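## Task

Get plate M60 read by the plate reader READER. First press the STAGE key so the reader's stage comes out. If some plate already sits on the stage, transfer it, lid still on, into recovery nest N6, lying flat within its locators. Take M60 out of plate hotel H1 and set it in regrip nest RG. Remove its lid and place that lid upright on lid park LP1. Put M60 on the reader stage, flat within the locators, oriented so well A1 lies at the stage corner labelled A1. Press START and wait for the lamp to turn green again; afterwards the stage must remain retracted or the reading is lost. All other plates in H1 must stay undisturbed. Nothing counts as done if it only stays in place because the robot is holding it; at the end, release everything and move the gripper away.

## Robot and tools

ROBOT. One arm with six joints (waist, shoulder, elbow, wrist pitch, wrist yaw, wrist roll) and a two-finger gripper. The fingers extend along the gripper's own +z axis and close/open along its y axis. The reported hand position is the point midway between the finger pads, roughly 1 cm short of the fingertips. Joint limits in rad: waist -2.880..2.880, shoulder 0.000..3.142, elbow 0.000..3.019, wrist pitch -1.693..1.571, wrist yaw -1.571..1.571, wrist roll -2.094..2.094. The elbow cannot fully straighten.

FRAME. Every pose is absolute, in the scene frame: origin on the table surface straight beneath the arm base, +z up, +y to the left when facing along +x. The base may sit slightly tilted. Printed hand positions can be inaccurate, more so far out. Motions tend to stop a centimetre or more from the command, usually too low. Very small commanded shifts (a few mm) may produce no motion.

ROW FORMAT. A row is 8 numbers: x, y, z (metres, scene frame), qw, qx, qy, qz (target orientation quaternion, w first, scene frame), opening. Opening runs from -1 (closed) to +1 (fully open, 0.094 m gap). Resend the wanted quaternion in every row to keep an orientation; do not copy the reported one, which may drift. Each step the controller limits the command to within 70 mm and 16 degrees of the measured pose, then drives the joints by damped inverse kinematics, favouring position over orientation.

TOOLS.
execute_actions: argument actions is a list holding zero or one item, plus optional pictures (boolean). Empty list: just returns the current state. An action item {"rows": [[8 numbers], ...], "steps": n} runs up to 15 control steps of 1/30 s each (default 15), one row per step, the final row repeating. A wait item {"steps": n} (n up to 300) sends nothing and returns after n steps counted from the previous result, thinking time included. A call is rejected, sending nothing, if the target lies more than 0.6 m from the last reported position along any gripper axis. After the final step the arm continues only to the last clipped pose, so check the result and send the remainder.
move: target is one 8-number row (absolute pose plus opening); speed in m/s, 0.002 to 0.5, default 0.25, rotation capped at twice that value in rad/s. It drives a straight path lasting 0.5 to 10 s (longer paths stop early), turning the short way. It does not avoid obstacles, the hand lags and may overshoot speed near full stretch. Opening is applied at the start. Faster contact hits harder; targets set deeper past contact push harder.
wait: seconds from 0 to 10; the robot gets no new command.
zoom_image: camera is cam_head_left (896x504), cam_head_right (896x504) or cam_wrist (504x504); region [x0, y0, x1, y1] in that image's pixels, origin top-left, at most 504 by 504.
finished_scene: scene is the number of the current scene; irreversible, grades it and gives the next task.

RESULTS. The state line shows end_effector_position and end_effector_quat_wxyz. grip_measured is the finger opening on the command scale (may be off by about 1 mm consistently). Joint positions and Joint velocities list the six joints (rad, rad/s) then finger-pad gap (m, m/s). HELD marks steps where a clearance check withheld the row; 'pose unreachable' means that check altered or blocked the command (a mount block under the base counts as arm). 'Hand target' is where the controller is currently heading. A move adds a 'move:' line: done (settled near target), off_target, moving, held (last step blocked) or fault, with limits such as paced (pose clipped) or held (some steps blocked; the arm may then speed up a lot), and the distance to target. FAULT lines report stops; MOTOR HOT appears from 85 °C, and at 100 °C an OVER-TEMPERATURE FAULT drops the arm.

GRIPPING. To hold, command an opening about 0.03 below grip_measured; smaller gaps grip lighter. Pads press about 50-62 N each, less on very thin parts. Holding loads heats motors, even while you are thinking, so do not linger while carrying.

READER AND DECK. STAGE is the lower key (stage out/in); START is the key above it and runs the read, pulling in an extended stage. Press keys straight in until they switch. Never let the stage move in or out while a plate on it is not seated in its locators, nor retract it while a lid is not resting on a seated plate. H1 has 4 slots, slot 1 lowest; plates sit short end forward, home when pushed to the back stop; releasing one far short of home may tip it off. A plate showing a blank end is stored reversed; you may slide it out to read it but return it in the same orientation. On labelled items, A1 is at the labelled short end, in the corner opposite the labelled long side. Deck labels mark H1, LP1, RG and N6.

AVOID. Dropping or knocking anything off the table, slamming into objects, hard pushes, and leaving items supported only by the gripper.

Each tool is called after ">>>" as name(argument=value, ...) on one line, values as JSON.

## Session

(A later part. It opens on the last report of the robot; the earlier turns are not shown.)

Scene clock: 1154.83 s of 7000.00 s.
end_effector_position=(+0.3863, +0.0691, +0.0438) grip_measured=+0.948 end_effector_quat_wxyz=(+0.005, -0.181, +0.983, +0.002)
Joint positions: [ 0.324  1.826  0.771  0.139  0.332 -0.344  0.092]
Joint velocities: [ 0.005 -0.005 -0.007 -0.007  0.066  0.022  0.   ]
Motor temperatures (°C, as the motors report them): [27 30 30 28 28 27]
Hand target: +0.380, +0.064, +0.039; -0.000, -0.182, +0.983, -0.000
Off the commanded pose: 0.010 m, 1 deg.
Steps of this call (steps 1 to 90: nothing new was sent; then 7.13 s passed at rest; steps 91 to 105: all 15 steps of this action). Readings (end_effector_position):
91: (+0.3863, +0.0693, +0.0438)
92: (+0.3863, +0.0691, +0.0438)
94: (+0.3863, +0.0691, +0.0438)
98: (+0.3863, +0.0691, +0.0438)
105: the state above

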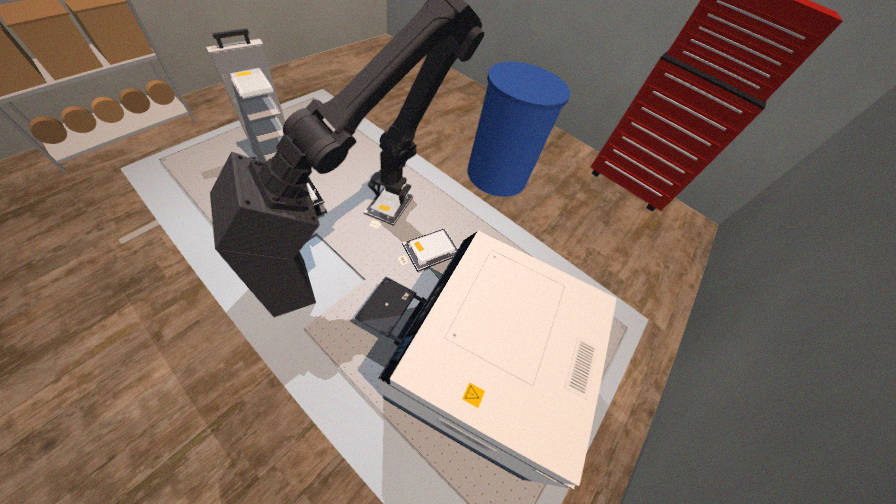

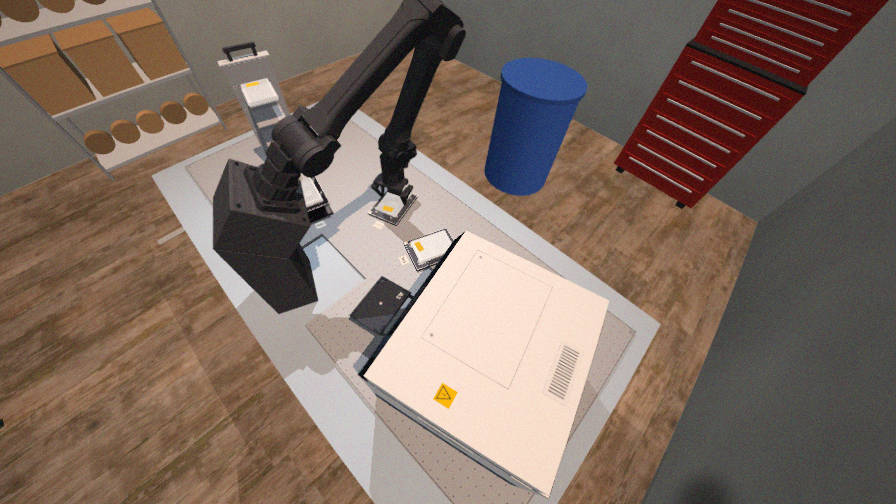

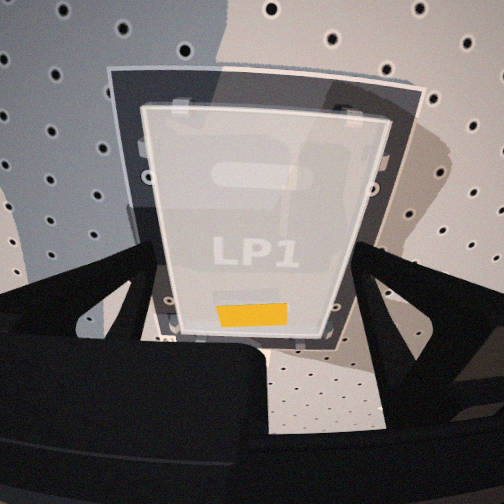

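>>> move(target=[0.386,0.066,0.08,0,-0.182,0.983,0,1], speed=0.03)

>>> move(target=[0.468,0.093,0.075,0,-0.182,0.983,0,-1], speed=0.06)

>>> move(target=[0.466,0.092,0.038,0,-0.182,0.983,0,-1], speed=0.02)

Scene clock: 1172.67 s of 7000.00 s.
end_effector_position=(+0.3890, +0.0619, +0.0756) grip_measured=+1.000 end_effector_quat_wxyz=(+0.002, -0.182, +0.983, -0.003)
Joint positions: [ 0.337  1.722  0.732  0.066  0.35  -0.334  0.094]
Joint velocities: [-0.005  0.005  0.007 -0.022  0.022 -0.022  0.   ]
Motor temperatures (°C, as the motors report them): [27 30 30 28 28 27]
Hand target: +0.386, +0.066, +0.080; -0.000, -0.182, +0.983, +0.000
Off the commanded pose: 0.007 m, 0 deg.
After step 90, 13.33 s passed at rest.
move: done

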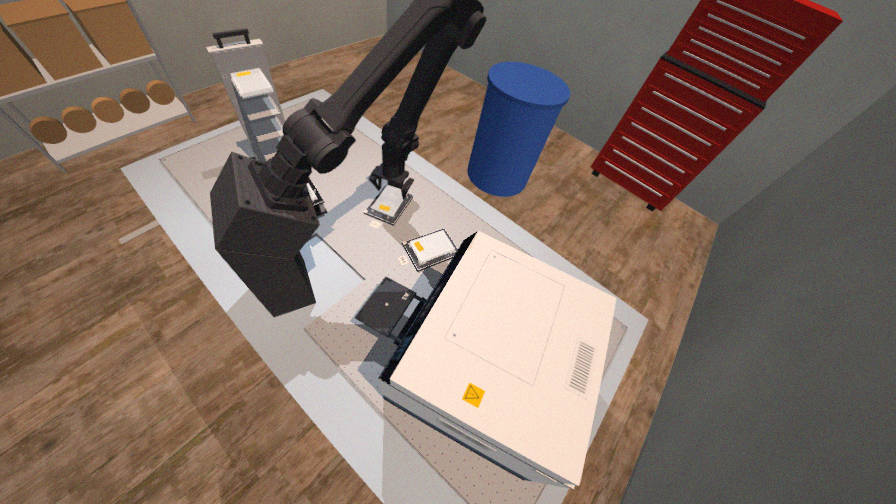

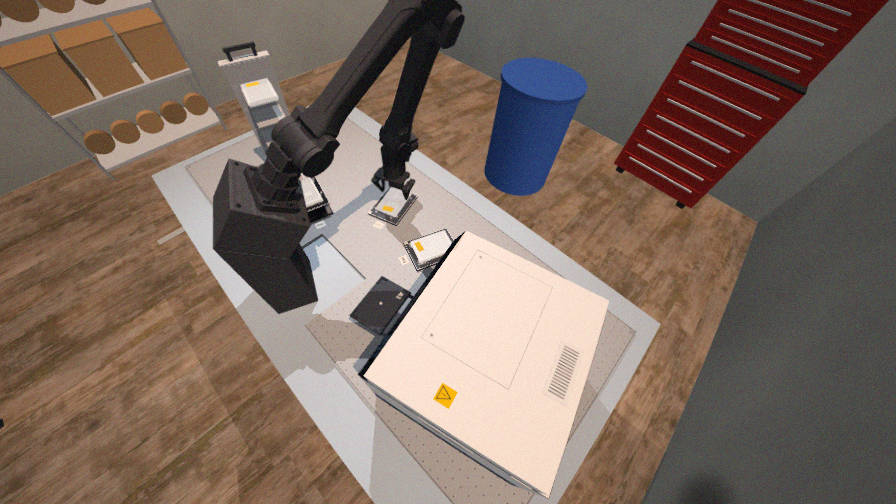

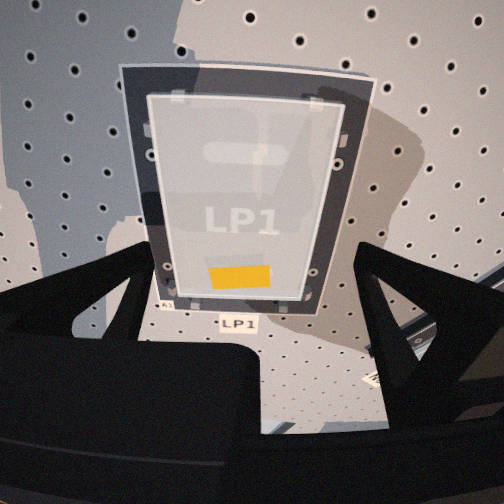

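Scene clock: 1174.43 s of 7000.00 s.
end_effector_position=(+0.4709, +0.0846, +0.0794) grip_measured=-0.995 end_effector_quat_wxyz=(+0.006, -0.181, +0.983, -0.003)
Joint positions: [ 0.38   1.743  0.957 -0.144  0.375 -0.298  0.   ]
Joint velocities: [-0.015  0.005 -0.022 -0.012 -0.066  0.037  0.001]
Motor temperatures (°C, as the motors report them): [27 30 30 28 28 27]
Hand target: +0.468, +0.092, +0.077; +0.000, -0.182, +0.983, +0.000
Off the commanded pose: 0.010 m, 1 deg.
move: done

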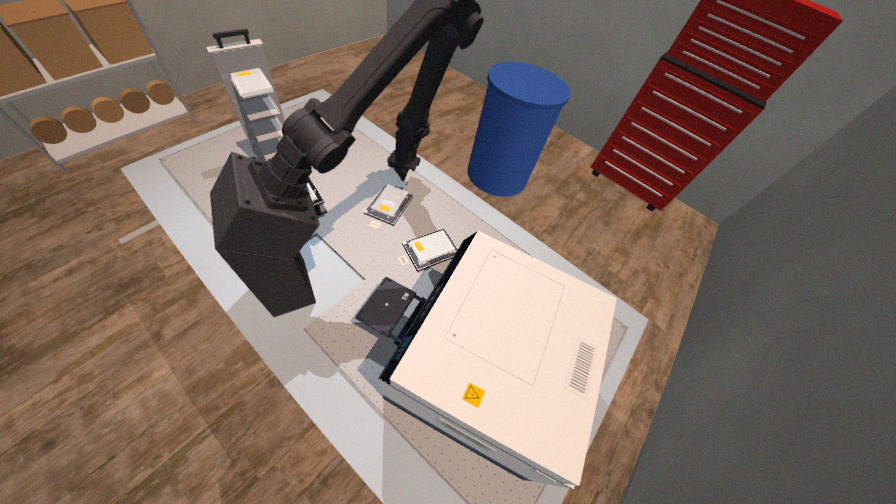

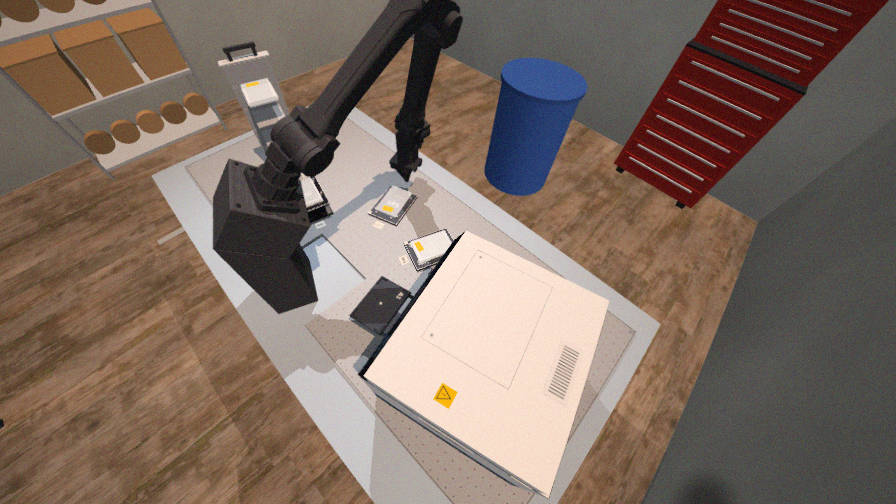

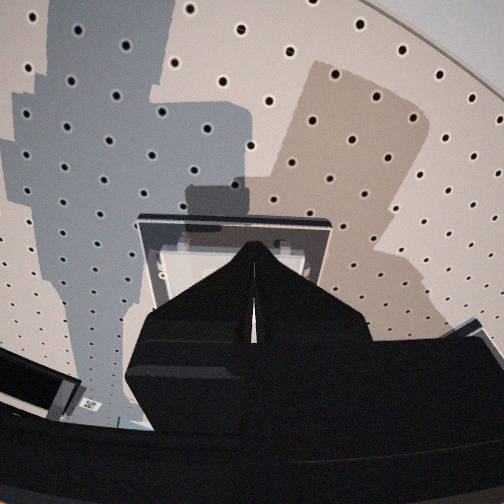

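Scene clock: 1176.80 s of 7000.00 s.
end_effector_position=(+0.4629, +0.0972, +0.0444) grip_measured=-0.995 end_effector_quat_wxyz=(-0.002, -0.182, +0.983, +0.003)
Joint positions: [ 0.376  1.846  0.997 -0.098  0.364 -0.298  0.   ]
Joint velocities: [-0.015 -0.024 -0.002 -0.002  0.081 -0.007  0.001]
Motor temperatures (°C, as the motors report them): [27 30 30 28 28 27]
Hand target: +0.466, +0.092, +0.038; -0.000, -0.182, +0.983, -0.000
Off the commanded pose: 0.009 m, 0 deg.
move: done

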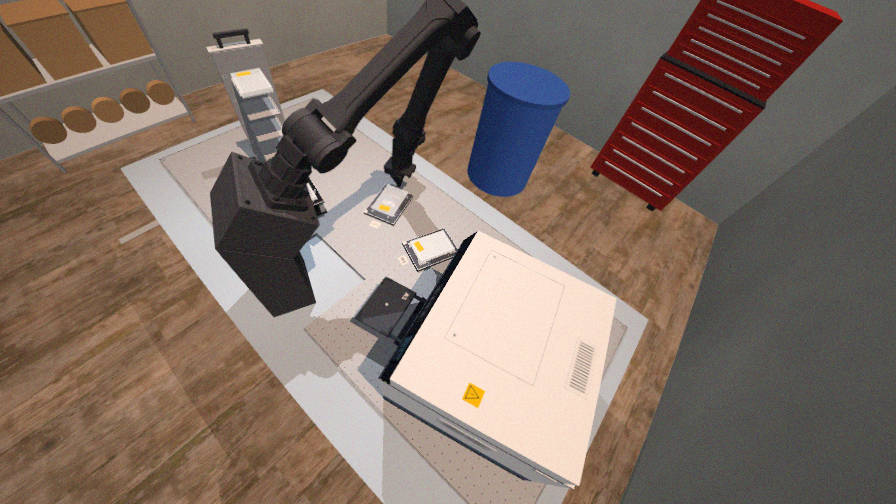

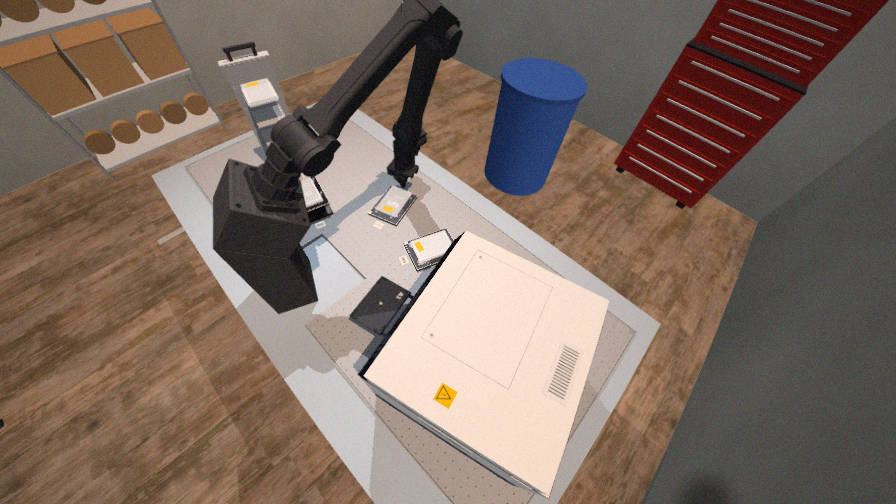

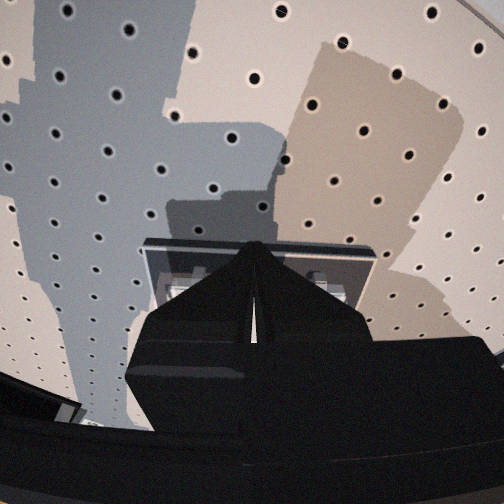

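>>> move(target=[0.442,0.086,0.038,0,-0.182,0.983,0,-1], speed=0.005)

Scene clock: 1189.30 s of 7000.00 s.
end_effector_position=(+0.4526, +0.0971, +0.0431) grip_measured=-0.995 end_effector_quat_wxyz=(+0.011, -0.180, +0.984, +0.004)
Joint positions: [ 0.374  1.846  0.954 -0.028  0.357 -0.304  0.   ]
Joint velocities: [ 0.005 -0.015 -0.002  0.002  0.051 -0.007  0.   ]
Motor temperatures (°C, as the motors report them): [27 30 30 28 28 27]
Hand target: +0.442, +0.086, +0.038; -0.000, -0.182, +0.983, +0.000
Off the commanded pose: 0.016 m, 1 deg.
After step 90, 4.37 s passed at rest.
move: off_target

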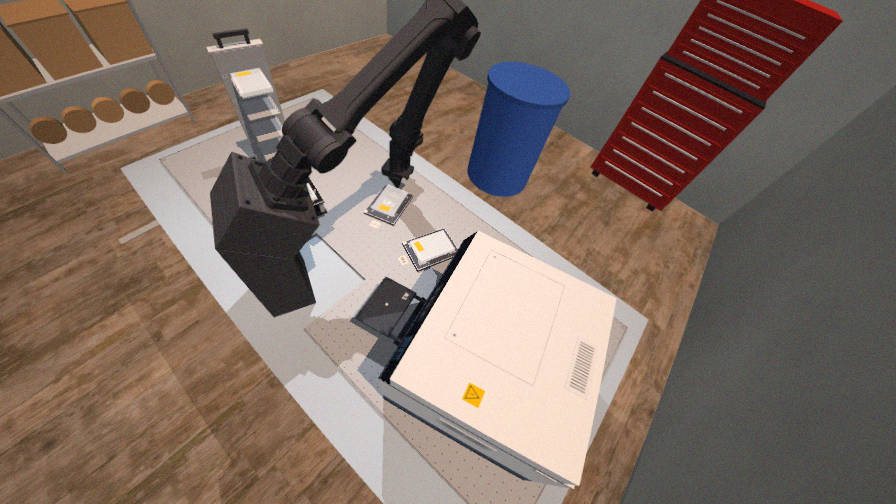

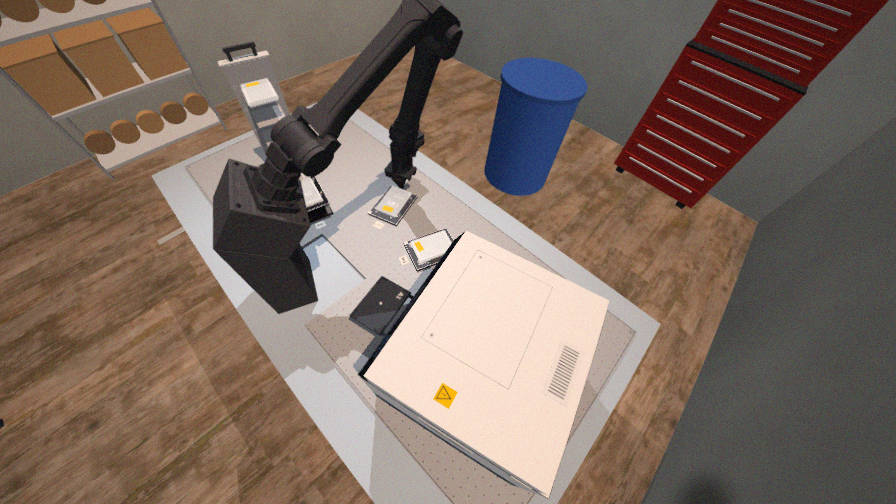

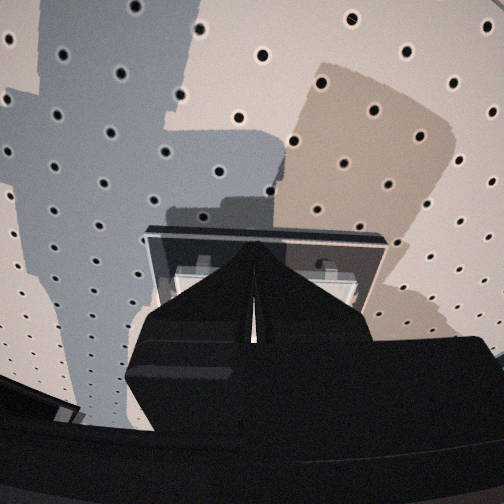

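>>> move(target=[0.452,0.092,0.052,0,-0.182,0.983,0,-1], speed=0.01)

>>> move(target=[0.44,0.088,0.046,0,-0.182,0.983,0,-1], speed=0.005)

Scene clock: 1198.00 s of 7000.00 s.
end_effector_position=(+0.4504, +0.0937, +0.0475) grip_measured=-0.995 end_effector_quat_wxyz=(+0.000, -0.184, +0.983, +0.001)
Joint positions: [ 0.374  1.832  0.954 -0.062  0.365 -0.304  0.   ]
Joint velocities: [-0.005 -0.005 -0.007 -0.032 -0.037 -0.007 -0.   ]
Motor temperatures (°C, as the motors report them): [27 30 30 28 28 27]
Hand target: +0.452, +0.092, +0.052; -0.000, -0.182, +0.983, -0.000
Off the commanded pose: 0.005 m, 0 deg.
After step 90, 4.33 s passed at rest.
move: done

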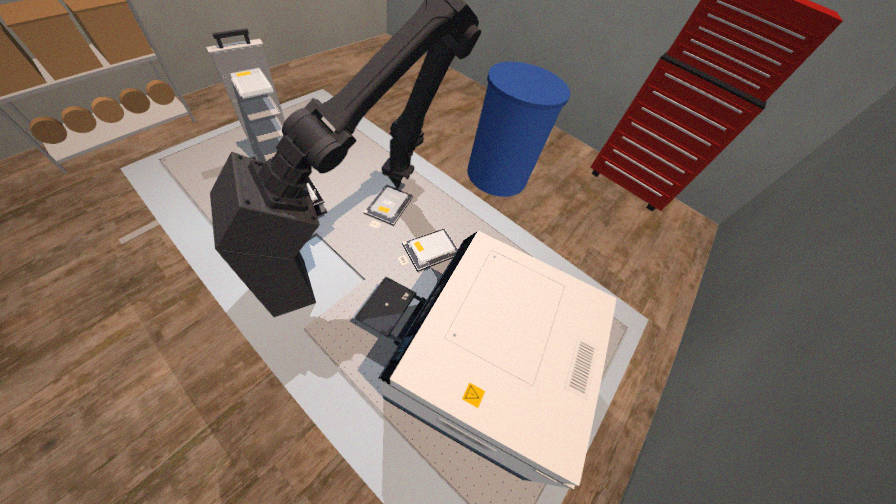

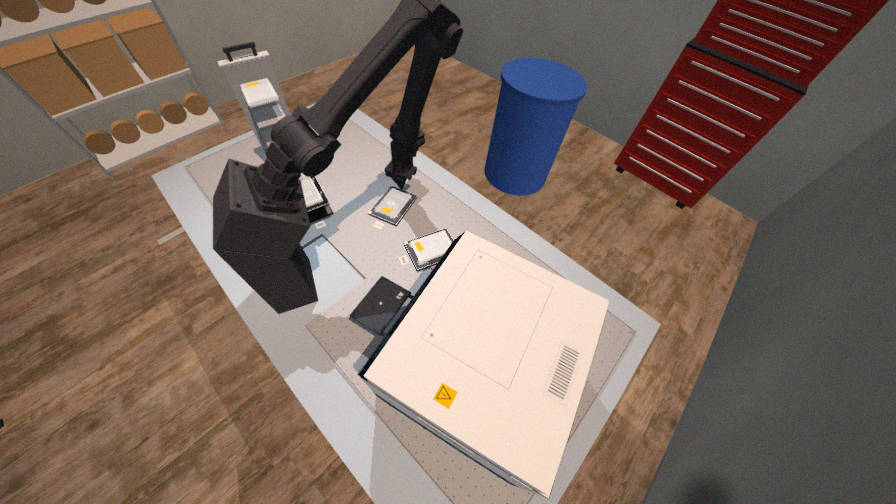

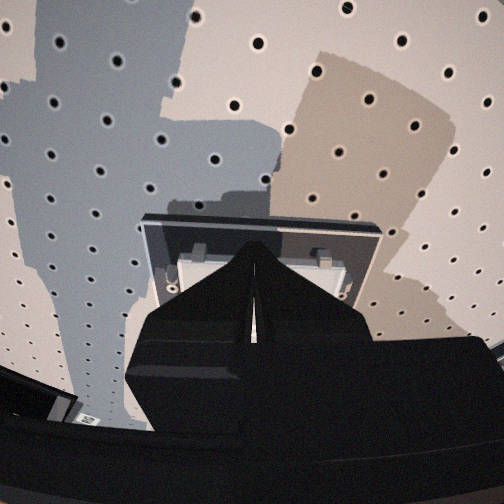

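Scene clock: 1200.60 s of 7000.00 s.
end_effector_position=(+0.4403, +0.0934, +0.0471) grip_measured=-0.995 end_effector_quat_wxyz=(-0.002, -0.185, +0.983, +0.002)
Joint positions: [ 0.374  1.832  0.93  -0.043  0.364 -0.304  0.   ]
Joint velocities: [ 0.005 -0.005  0.012  0.007 -0.081  0.051 -0.   ]
Motor temperatures (°C, as the motors report them): [27 30 30 28 28 27]
Hand target: +0.440, +0.088, +0.046; +0.000, -0.182, +0.983, -0.000
Off the commanded pose: 0.006 m, 0 deg.
move: done

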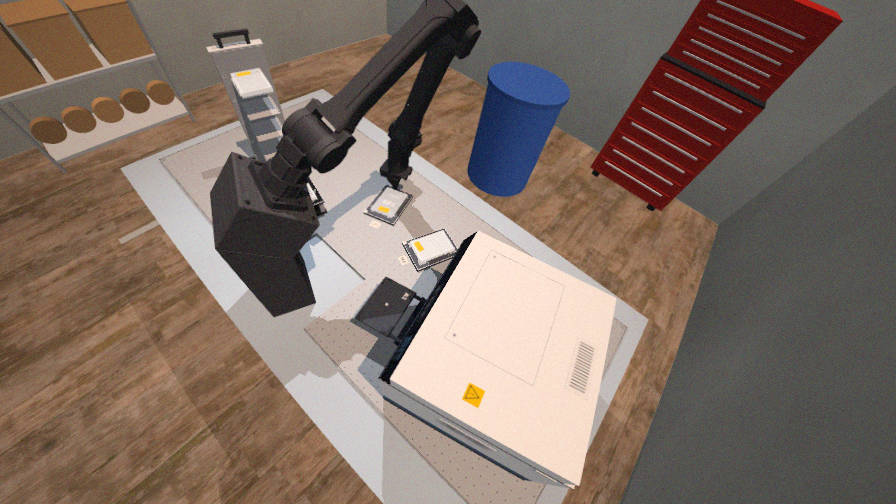

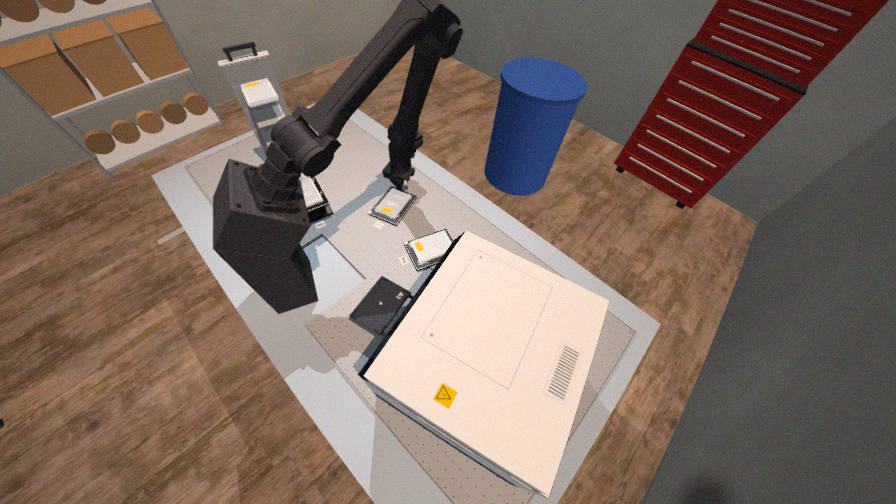

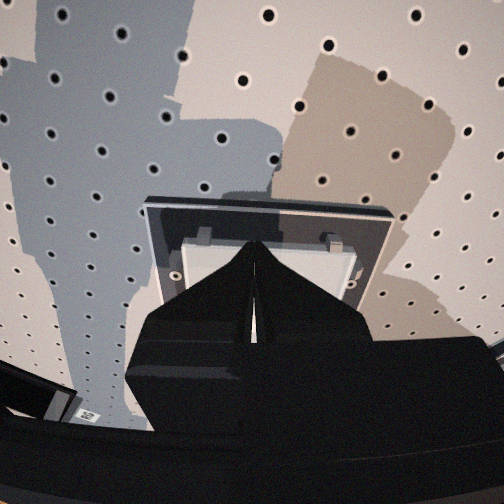

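>>> move(target=[0.44,0.088,0.08,0,-0.182,0.983,0,-1], speed=0.03)

>>> move(target=[0.375,0.065,0.11,0,-0.182,0.983,0,1], speed=0.08)

>>> zoom_image(camera="cam_wrist", region=[110,30,400,340])

>>> zoom_image(camera="cam_head_left", region=[340,160,440,240])

Scene clock: 1215.00 s of 7000.00 s.
end_effector_position=(+0.4410, +0.0831, +0.0746) grip_measured=-0.995 end_effector_quat_wxyz=(+0.000, -0.183, +0.983, -0.003)
Joint positions: [ 0.377  1.747  0.886 -0.08   0.375 -0.299  0.   ]
Joint velocities: [ 0.005 -0.005  0.012 -0.007  0.051 -0.066  0.001]
Motor temperatures (°C, as the motors report them): [27 31 29 28 28 27]
Hand target: +0.440, +0.088, +0.080; +0.000, -0.182, +0.983, -0.000
Off the commanded pose: 0.007 m, 0 deg.
After step 90, 9.97 s passed at rest.
move: done

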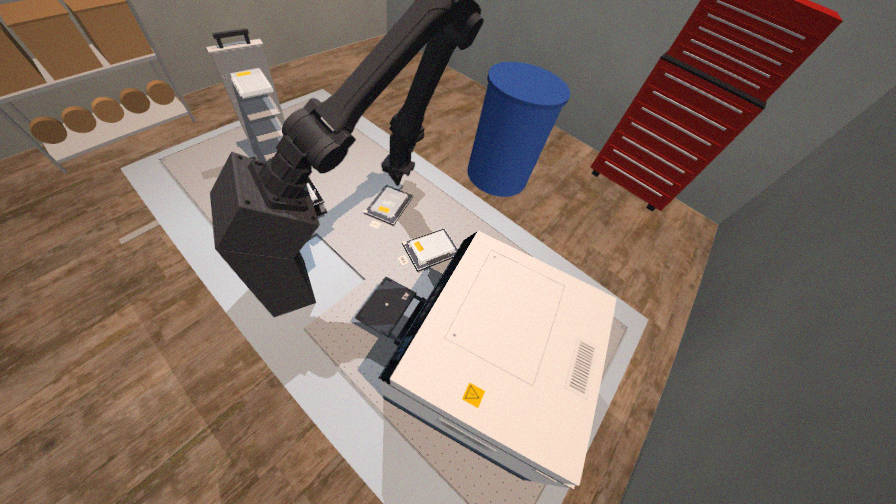

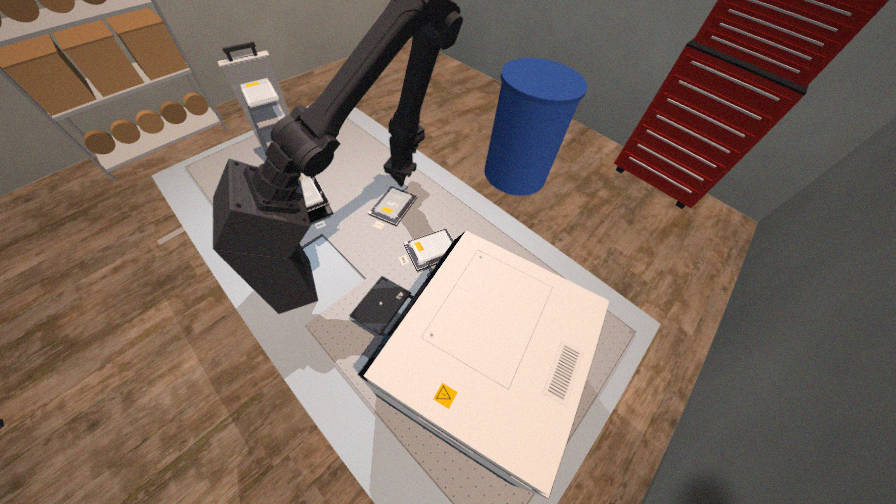

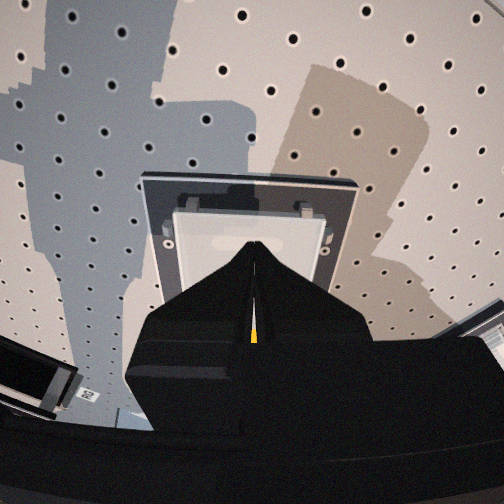

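Scene clock: 1216.27 s of 7000.00 s.
end_effector_position=(+0.3689, +0.0662, +0.1063) grip_measured=+1.000 end_effector_quat_wxyz=(-0.010, -0.187, +0.982, -0.000)
Joint positions: [ 0.377  1.633  0.664  0.006  0.372 -0.299  0.094]
Joint velocities: [ 0.005 -0.015 -0.007  0.002 -0.037  0.037  0.   ]
Motor temperatures (°C, as the motors report them): [27 31 29 28 28 27]
Hand target: +0.375, +0.066, +0.109; -0.000, -0.182, +0.983, +0.000
Off the commanded pose: 0.007 m, 1 deg.
move: done

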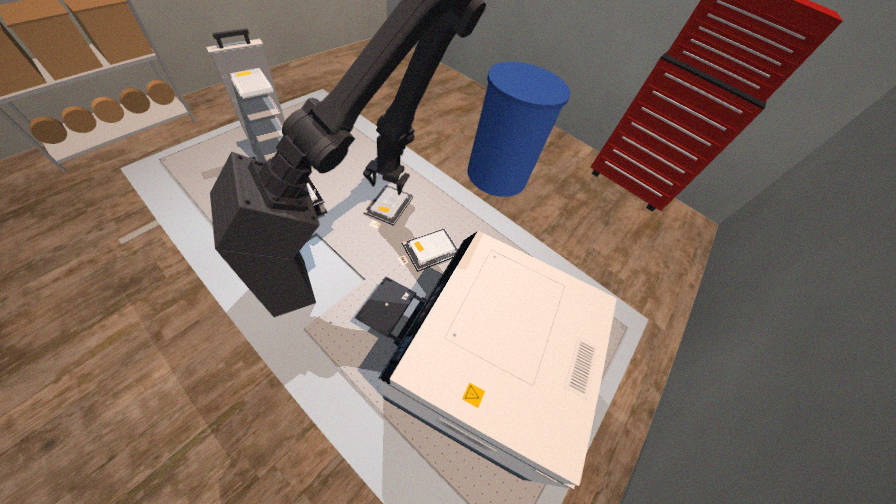

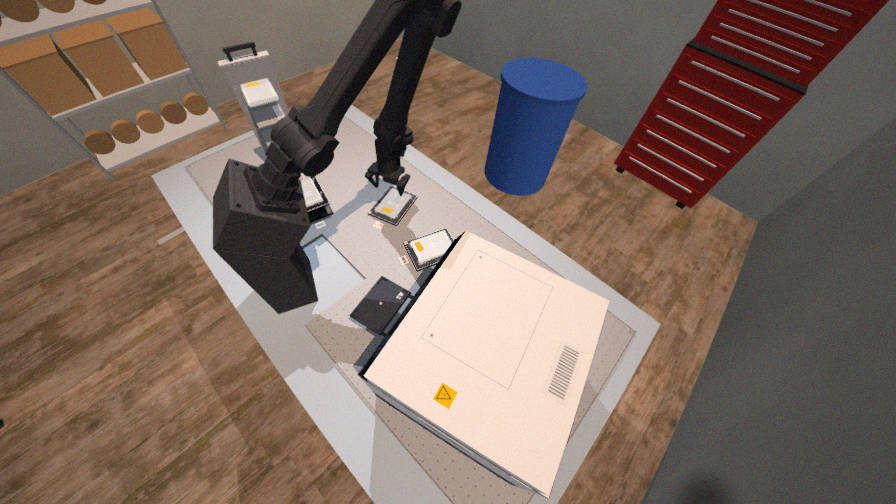

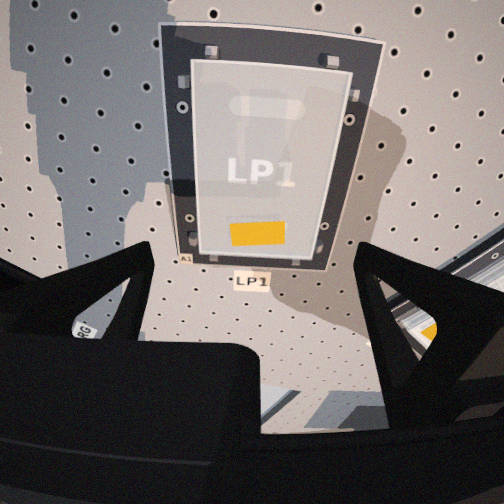

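Region (110, 30, 400, 340) of cam_wrist's 504x504 image, scaled by 1.626, with more detail than that image has; it fills the left 471 columns of this view, and the rest is white.

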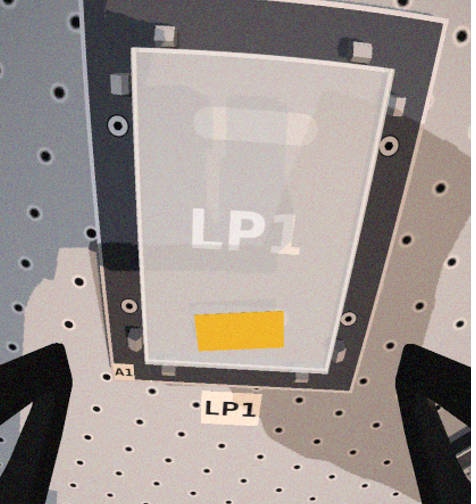

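Region (340, 160, 440, 240) of cam_head_left's 896x504 image, scaled by 5.040, with more detail than that image has; it fills the top 403 rows of this view, and the rest is white.

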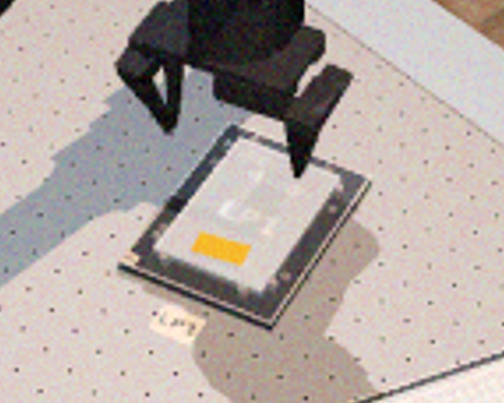

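>>> move(target=[0.25,0.22,0.19,0,-0.5,0.866,0,1], speed=0.15)

>>> move(target=[0.151,0.287,0.14,0,-0.643,0.766,0,1], speed=0.1)

>>> move(target=[0.151,0.287,0.095,0,-0.643,0.766,0,1], speed=0.03)

Scene clock: 1234.73 s of 7000.00 s.
end_effector_position=(+0.2473, +0.2201, +0.1905) grip_measured=+1.000 end_effector_quat_wxyz=(-0.001, -0.498, +0.867, +0.002)
Joint positions: [ 0.971  1.709  0.565 -0.105  0.646 -0.368  0.094]
Joint velocities: [-0.005 -0.024  0.042 -0.002  0.022  0.037  0.   ]
Motor temperatures (°C, as the motors report them): [27 30 29 28 28 27]
Hand target: +0.249, +0.224, +0.190; -0.001, -0.499, +0.866, +0.002
Off the commanded pose: 0.003 m, 0 deg.
After step 90, 12.87 s passed at rest.
move: done

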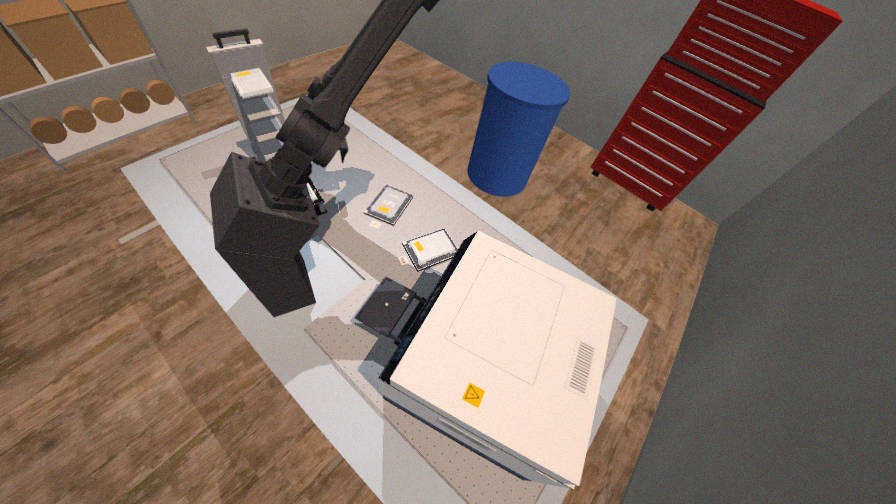

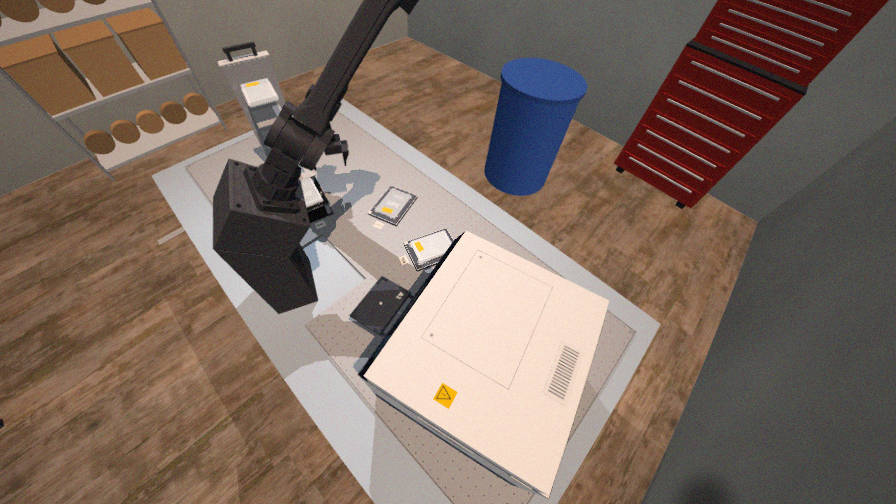

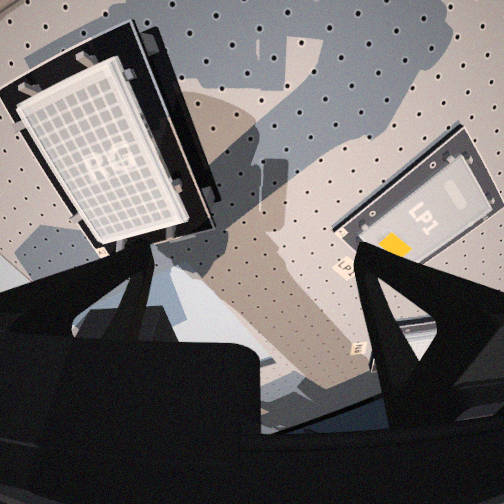

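Scene clock: 1236.87 s of 7000.00 s.
end_effector_position=(+0.1497, +0.2829, +0.1379) grip_measured=+1.000 end_effector_quat_wxyz=(-0.009, -0.637, +0.771, -0.001)
Joint positions: [ 1.143  2.125  0.655  0.067  0.694 -0.479  0.094]
Joint velocities: [-0.005  0.005  0.007 -0.007 -0.095  0.007  0.   ]
Motor temperatures (°C, as the motors report them): [27 30 29 28 28 27]
Hand target: +0.150, +0.289, +0.139; -0.001, -0.643, +0.766, +0.001
Off the commanded pose: 0.005 m, 1 deg.
move: done

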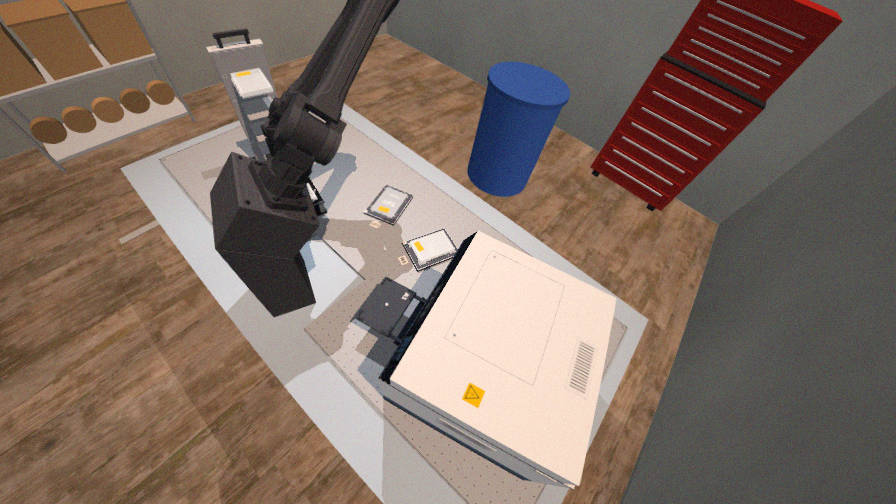

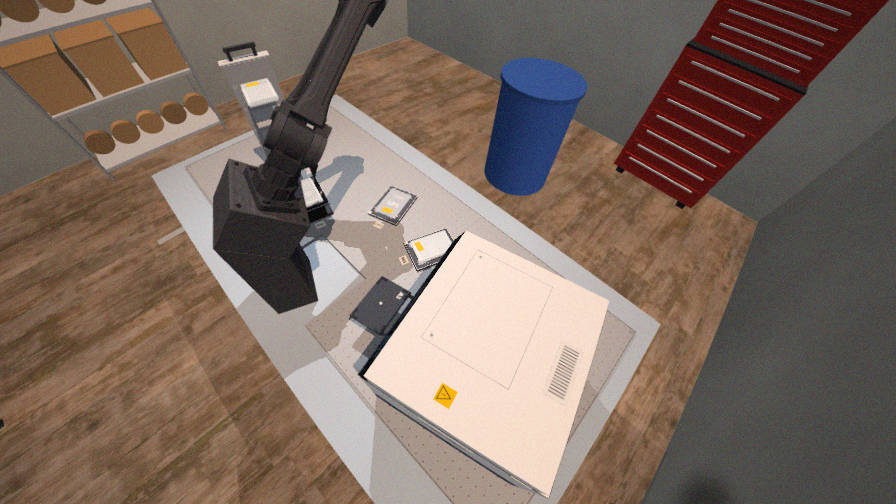

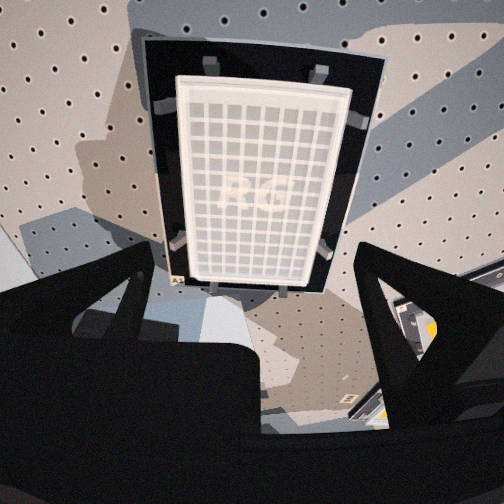

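Scene clock: 1238.60 s of 7000.00 s.
end_effector_position=(+0.1499, +0.2883, +0.0999) grip_measured=+1.000 end_effector_quat_wxyz=(+0.002, -0.643, +0.766, +0.000)
Joint positions: [ 1.079  2.236  0.691  0.221  0.681 -0.595  0.094]
Joint velocities: [-0.005  0.005  0.002  0.002 -0.007 -0.081  0.   ]
Motor temperatures (°C, as the motors report them): [27 30 29 28 28 27]
Hand target: +0.151, +0.287, +0.094; +0.000, -0.643, +0.766, -0.000
Off the commanded pose: 0.005 m, 0 deg.
move: done

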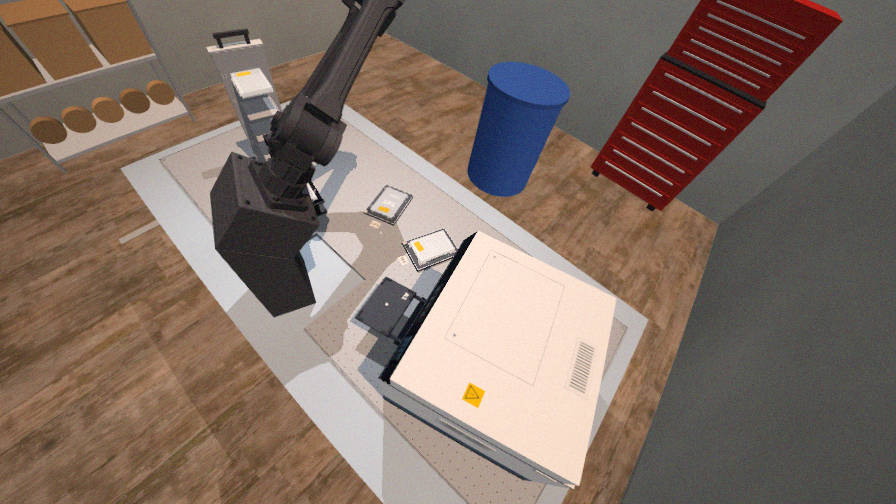

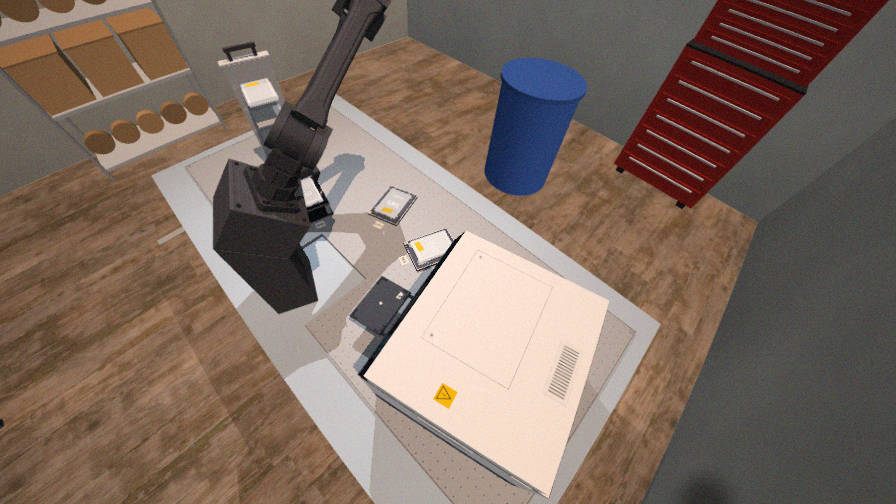

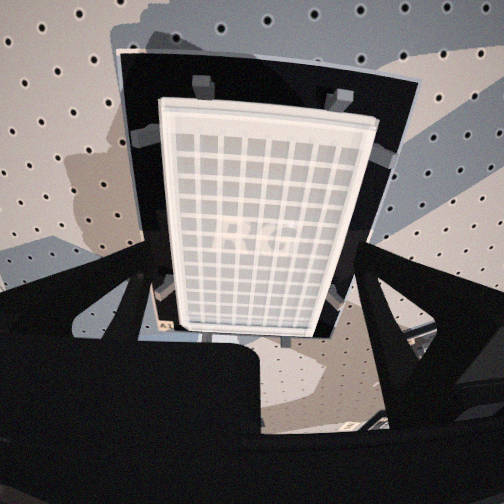

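>>> move(target=[0.151,0.287,0.074,0,-0.625,0.781,0,1], speed=0.015)

>>> zoom_image(camera="cam_wrist", region=[90,50,420,380])

Scene clock: 1249.60 s of 7000.00 s.
end_effector_position=(+0.1505, +0.2895, +0.0811) grip_measured=+1.000 end_effector_quat_wxyz=(+0.003, -0.627, +0.779, +0.001)
Joint positions: [ 1.045  2.285  0.715  0.277  0.671 -0.598  0.094]
Joint velocities: [ 0.005 -0.015 -0.002 -0.007 -0.066  0.007  0.   ]
Motor temperatures (°C, as the motors report them): [27 30 29 28 28 27]
Hand target: +0.151, +0.287, +0.074; +0.000, -0.625, +0.781, -0.000
Off the commanded pose: 0.008 m, 1 deg.
After step 90, 6.03 s passed at rest.
move: done

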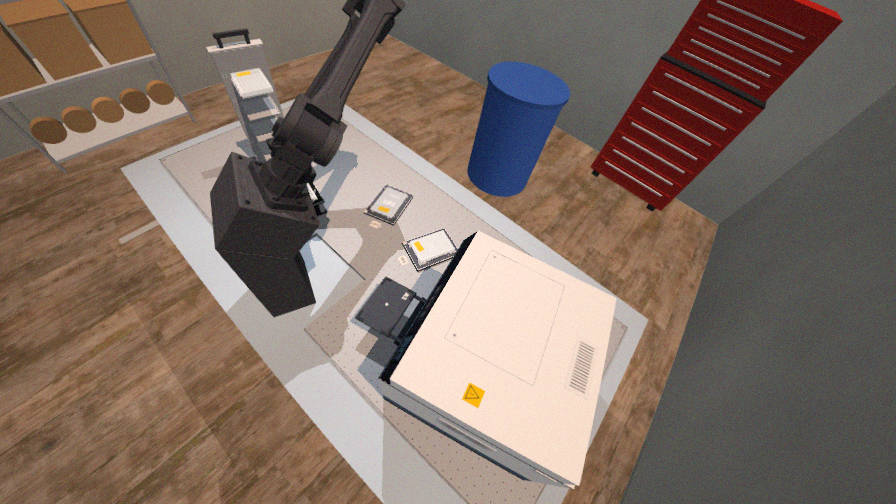

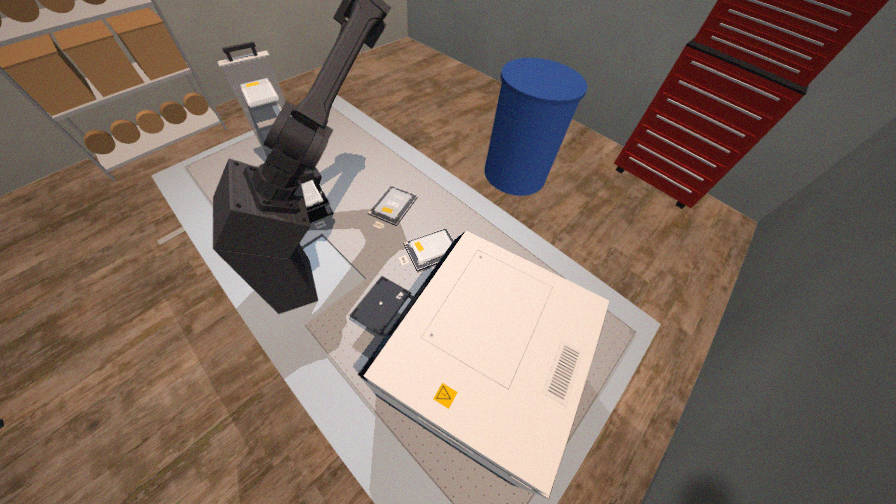

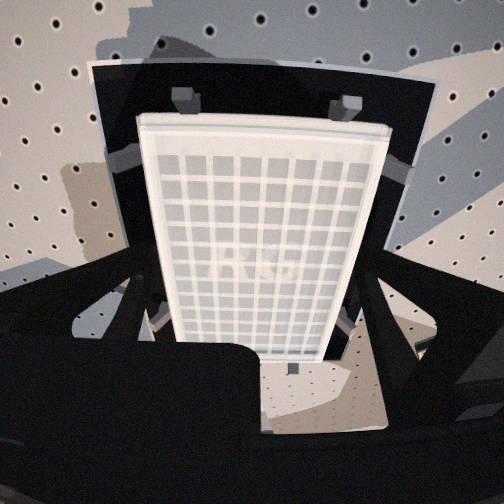

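Region (90, 50, 420, 380) of cam_wrist's 504x504 image, scaled by 1.527, with more detail than that image has.

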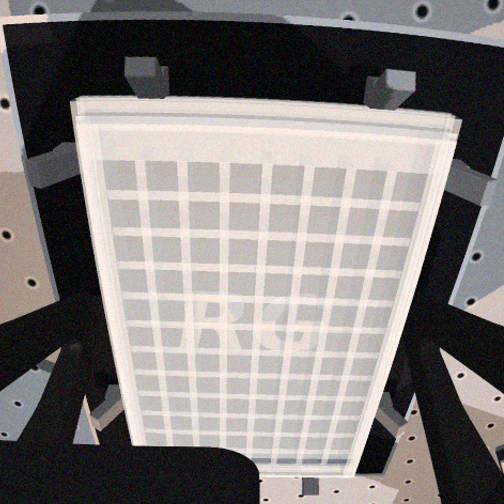

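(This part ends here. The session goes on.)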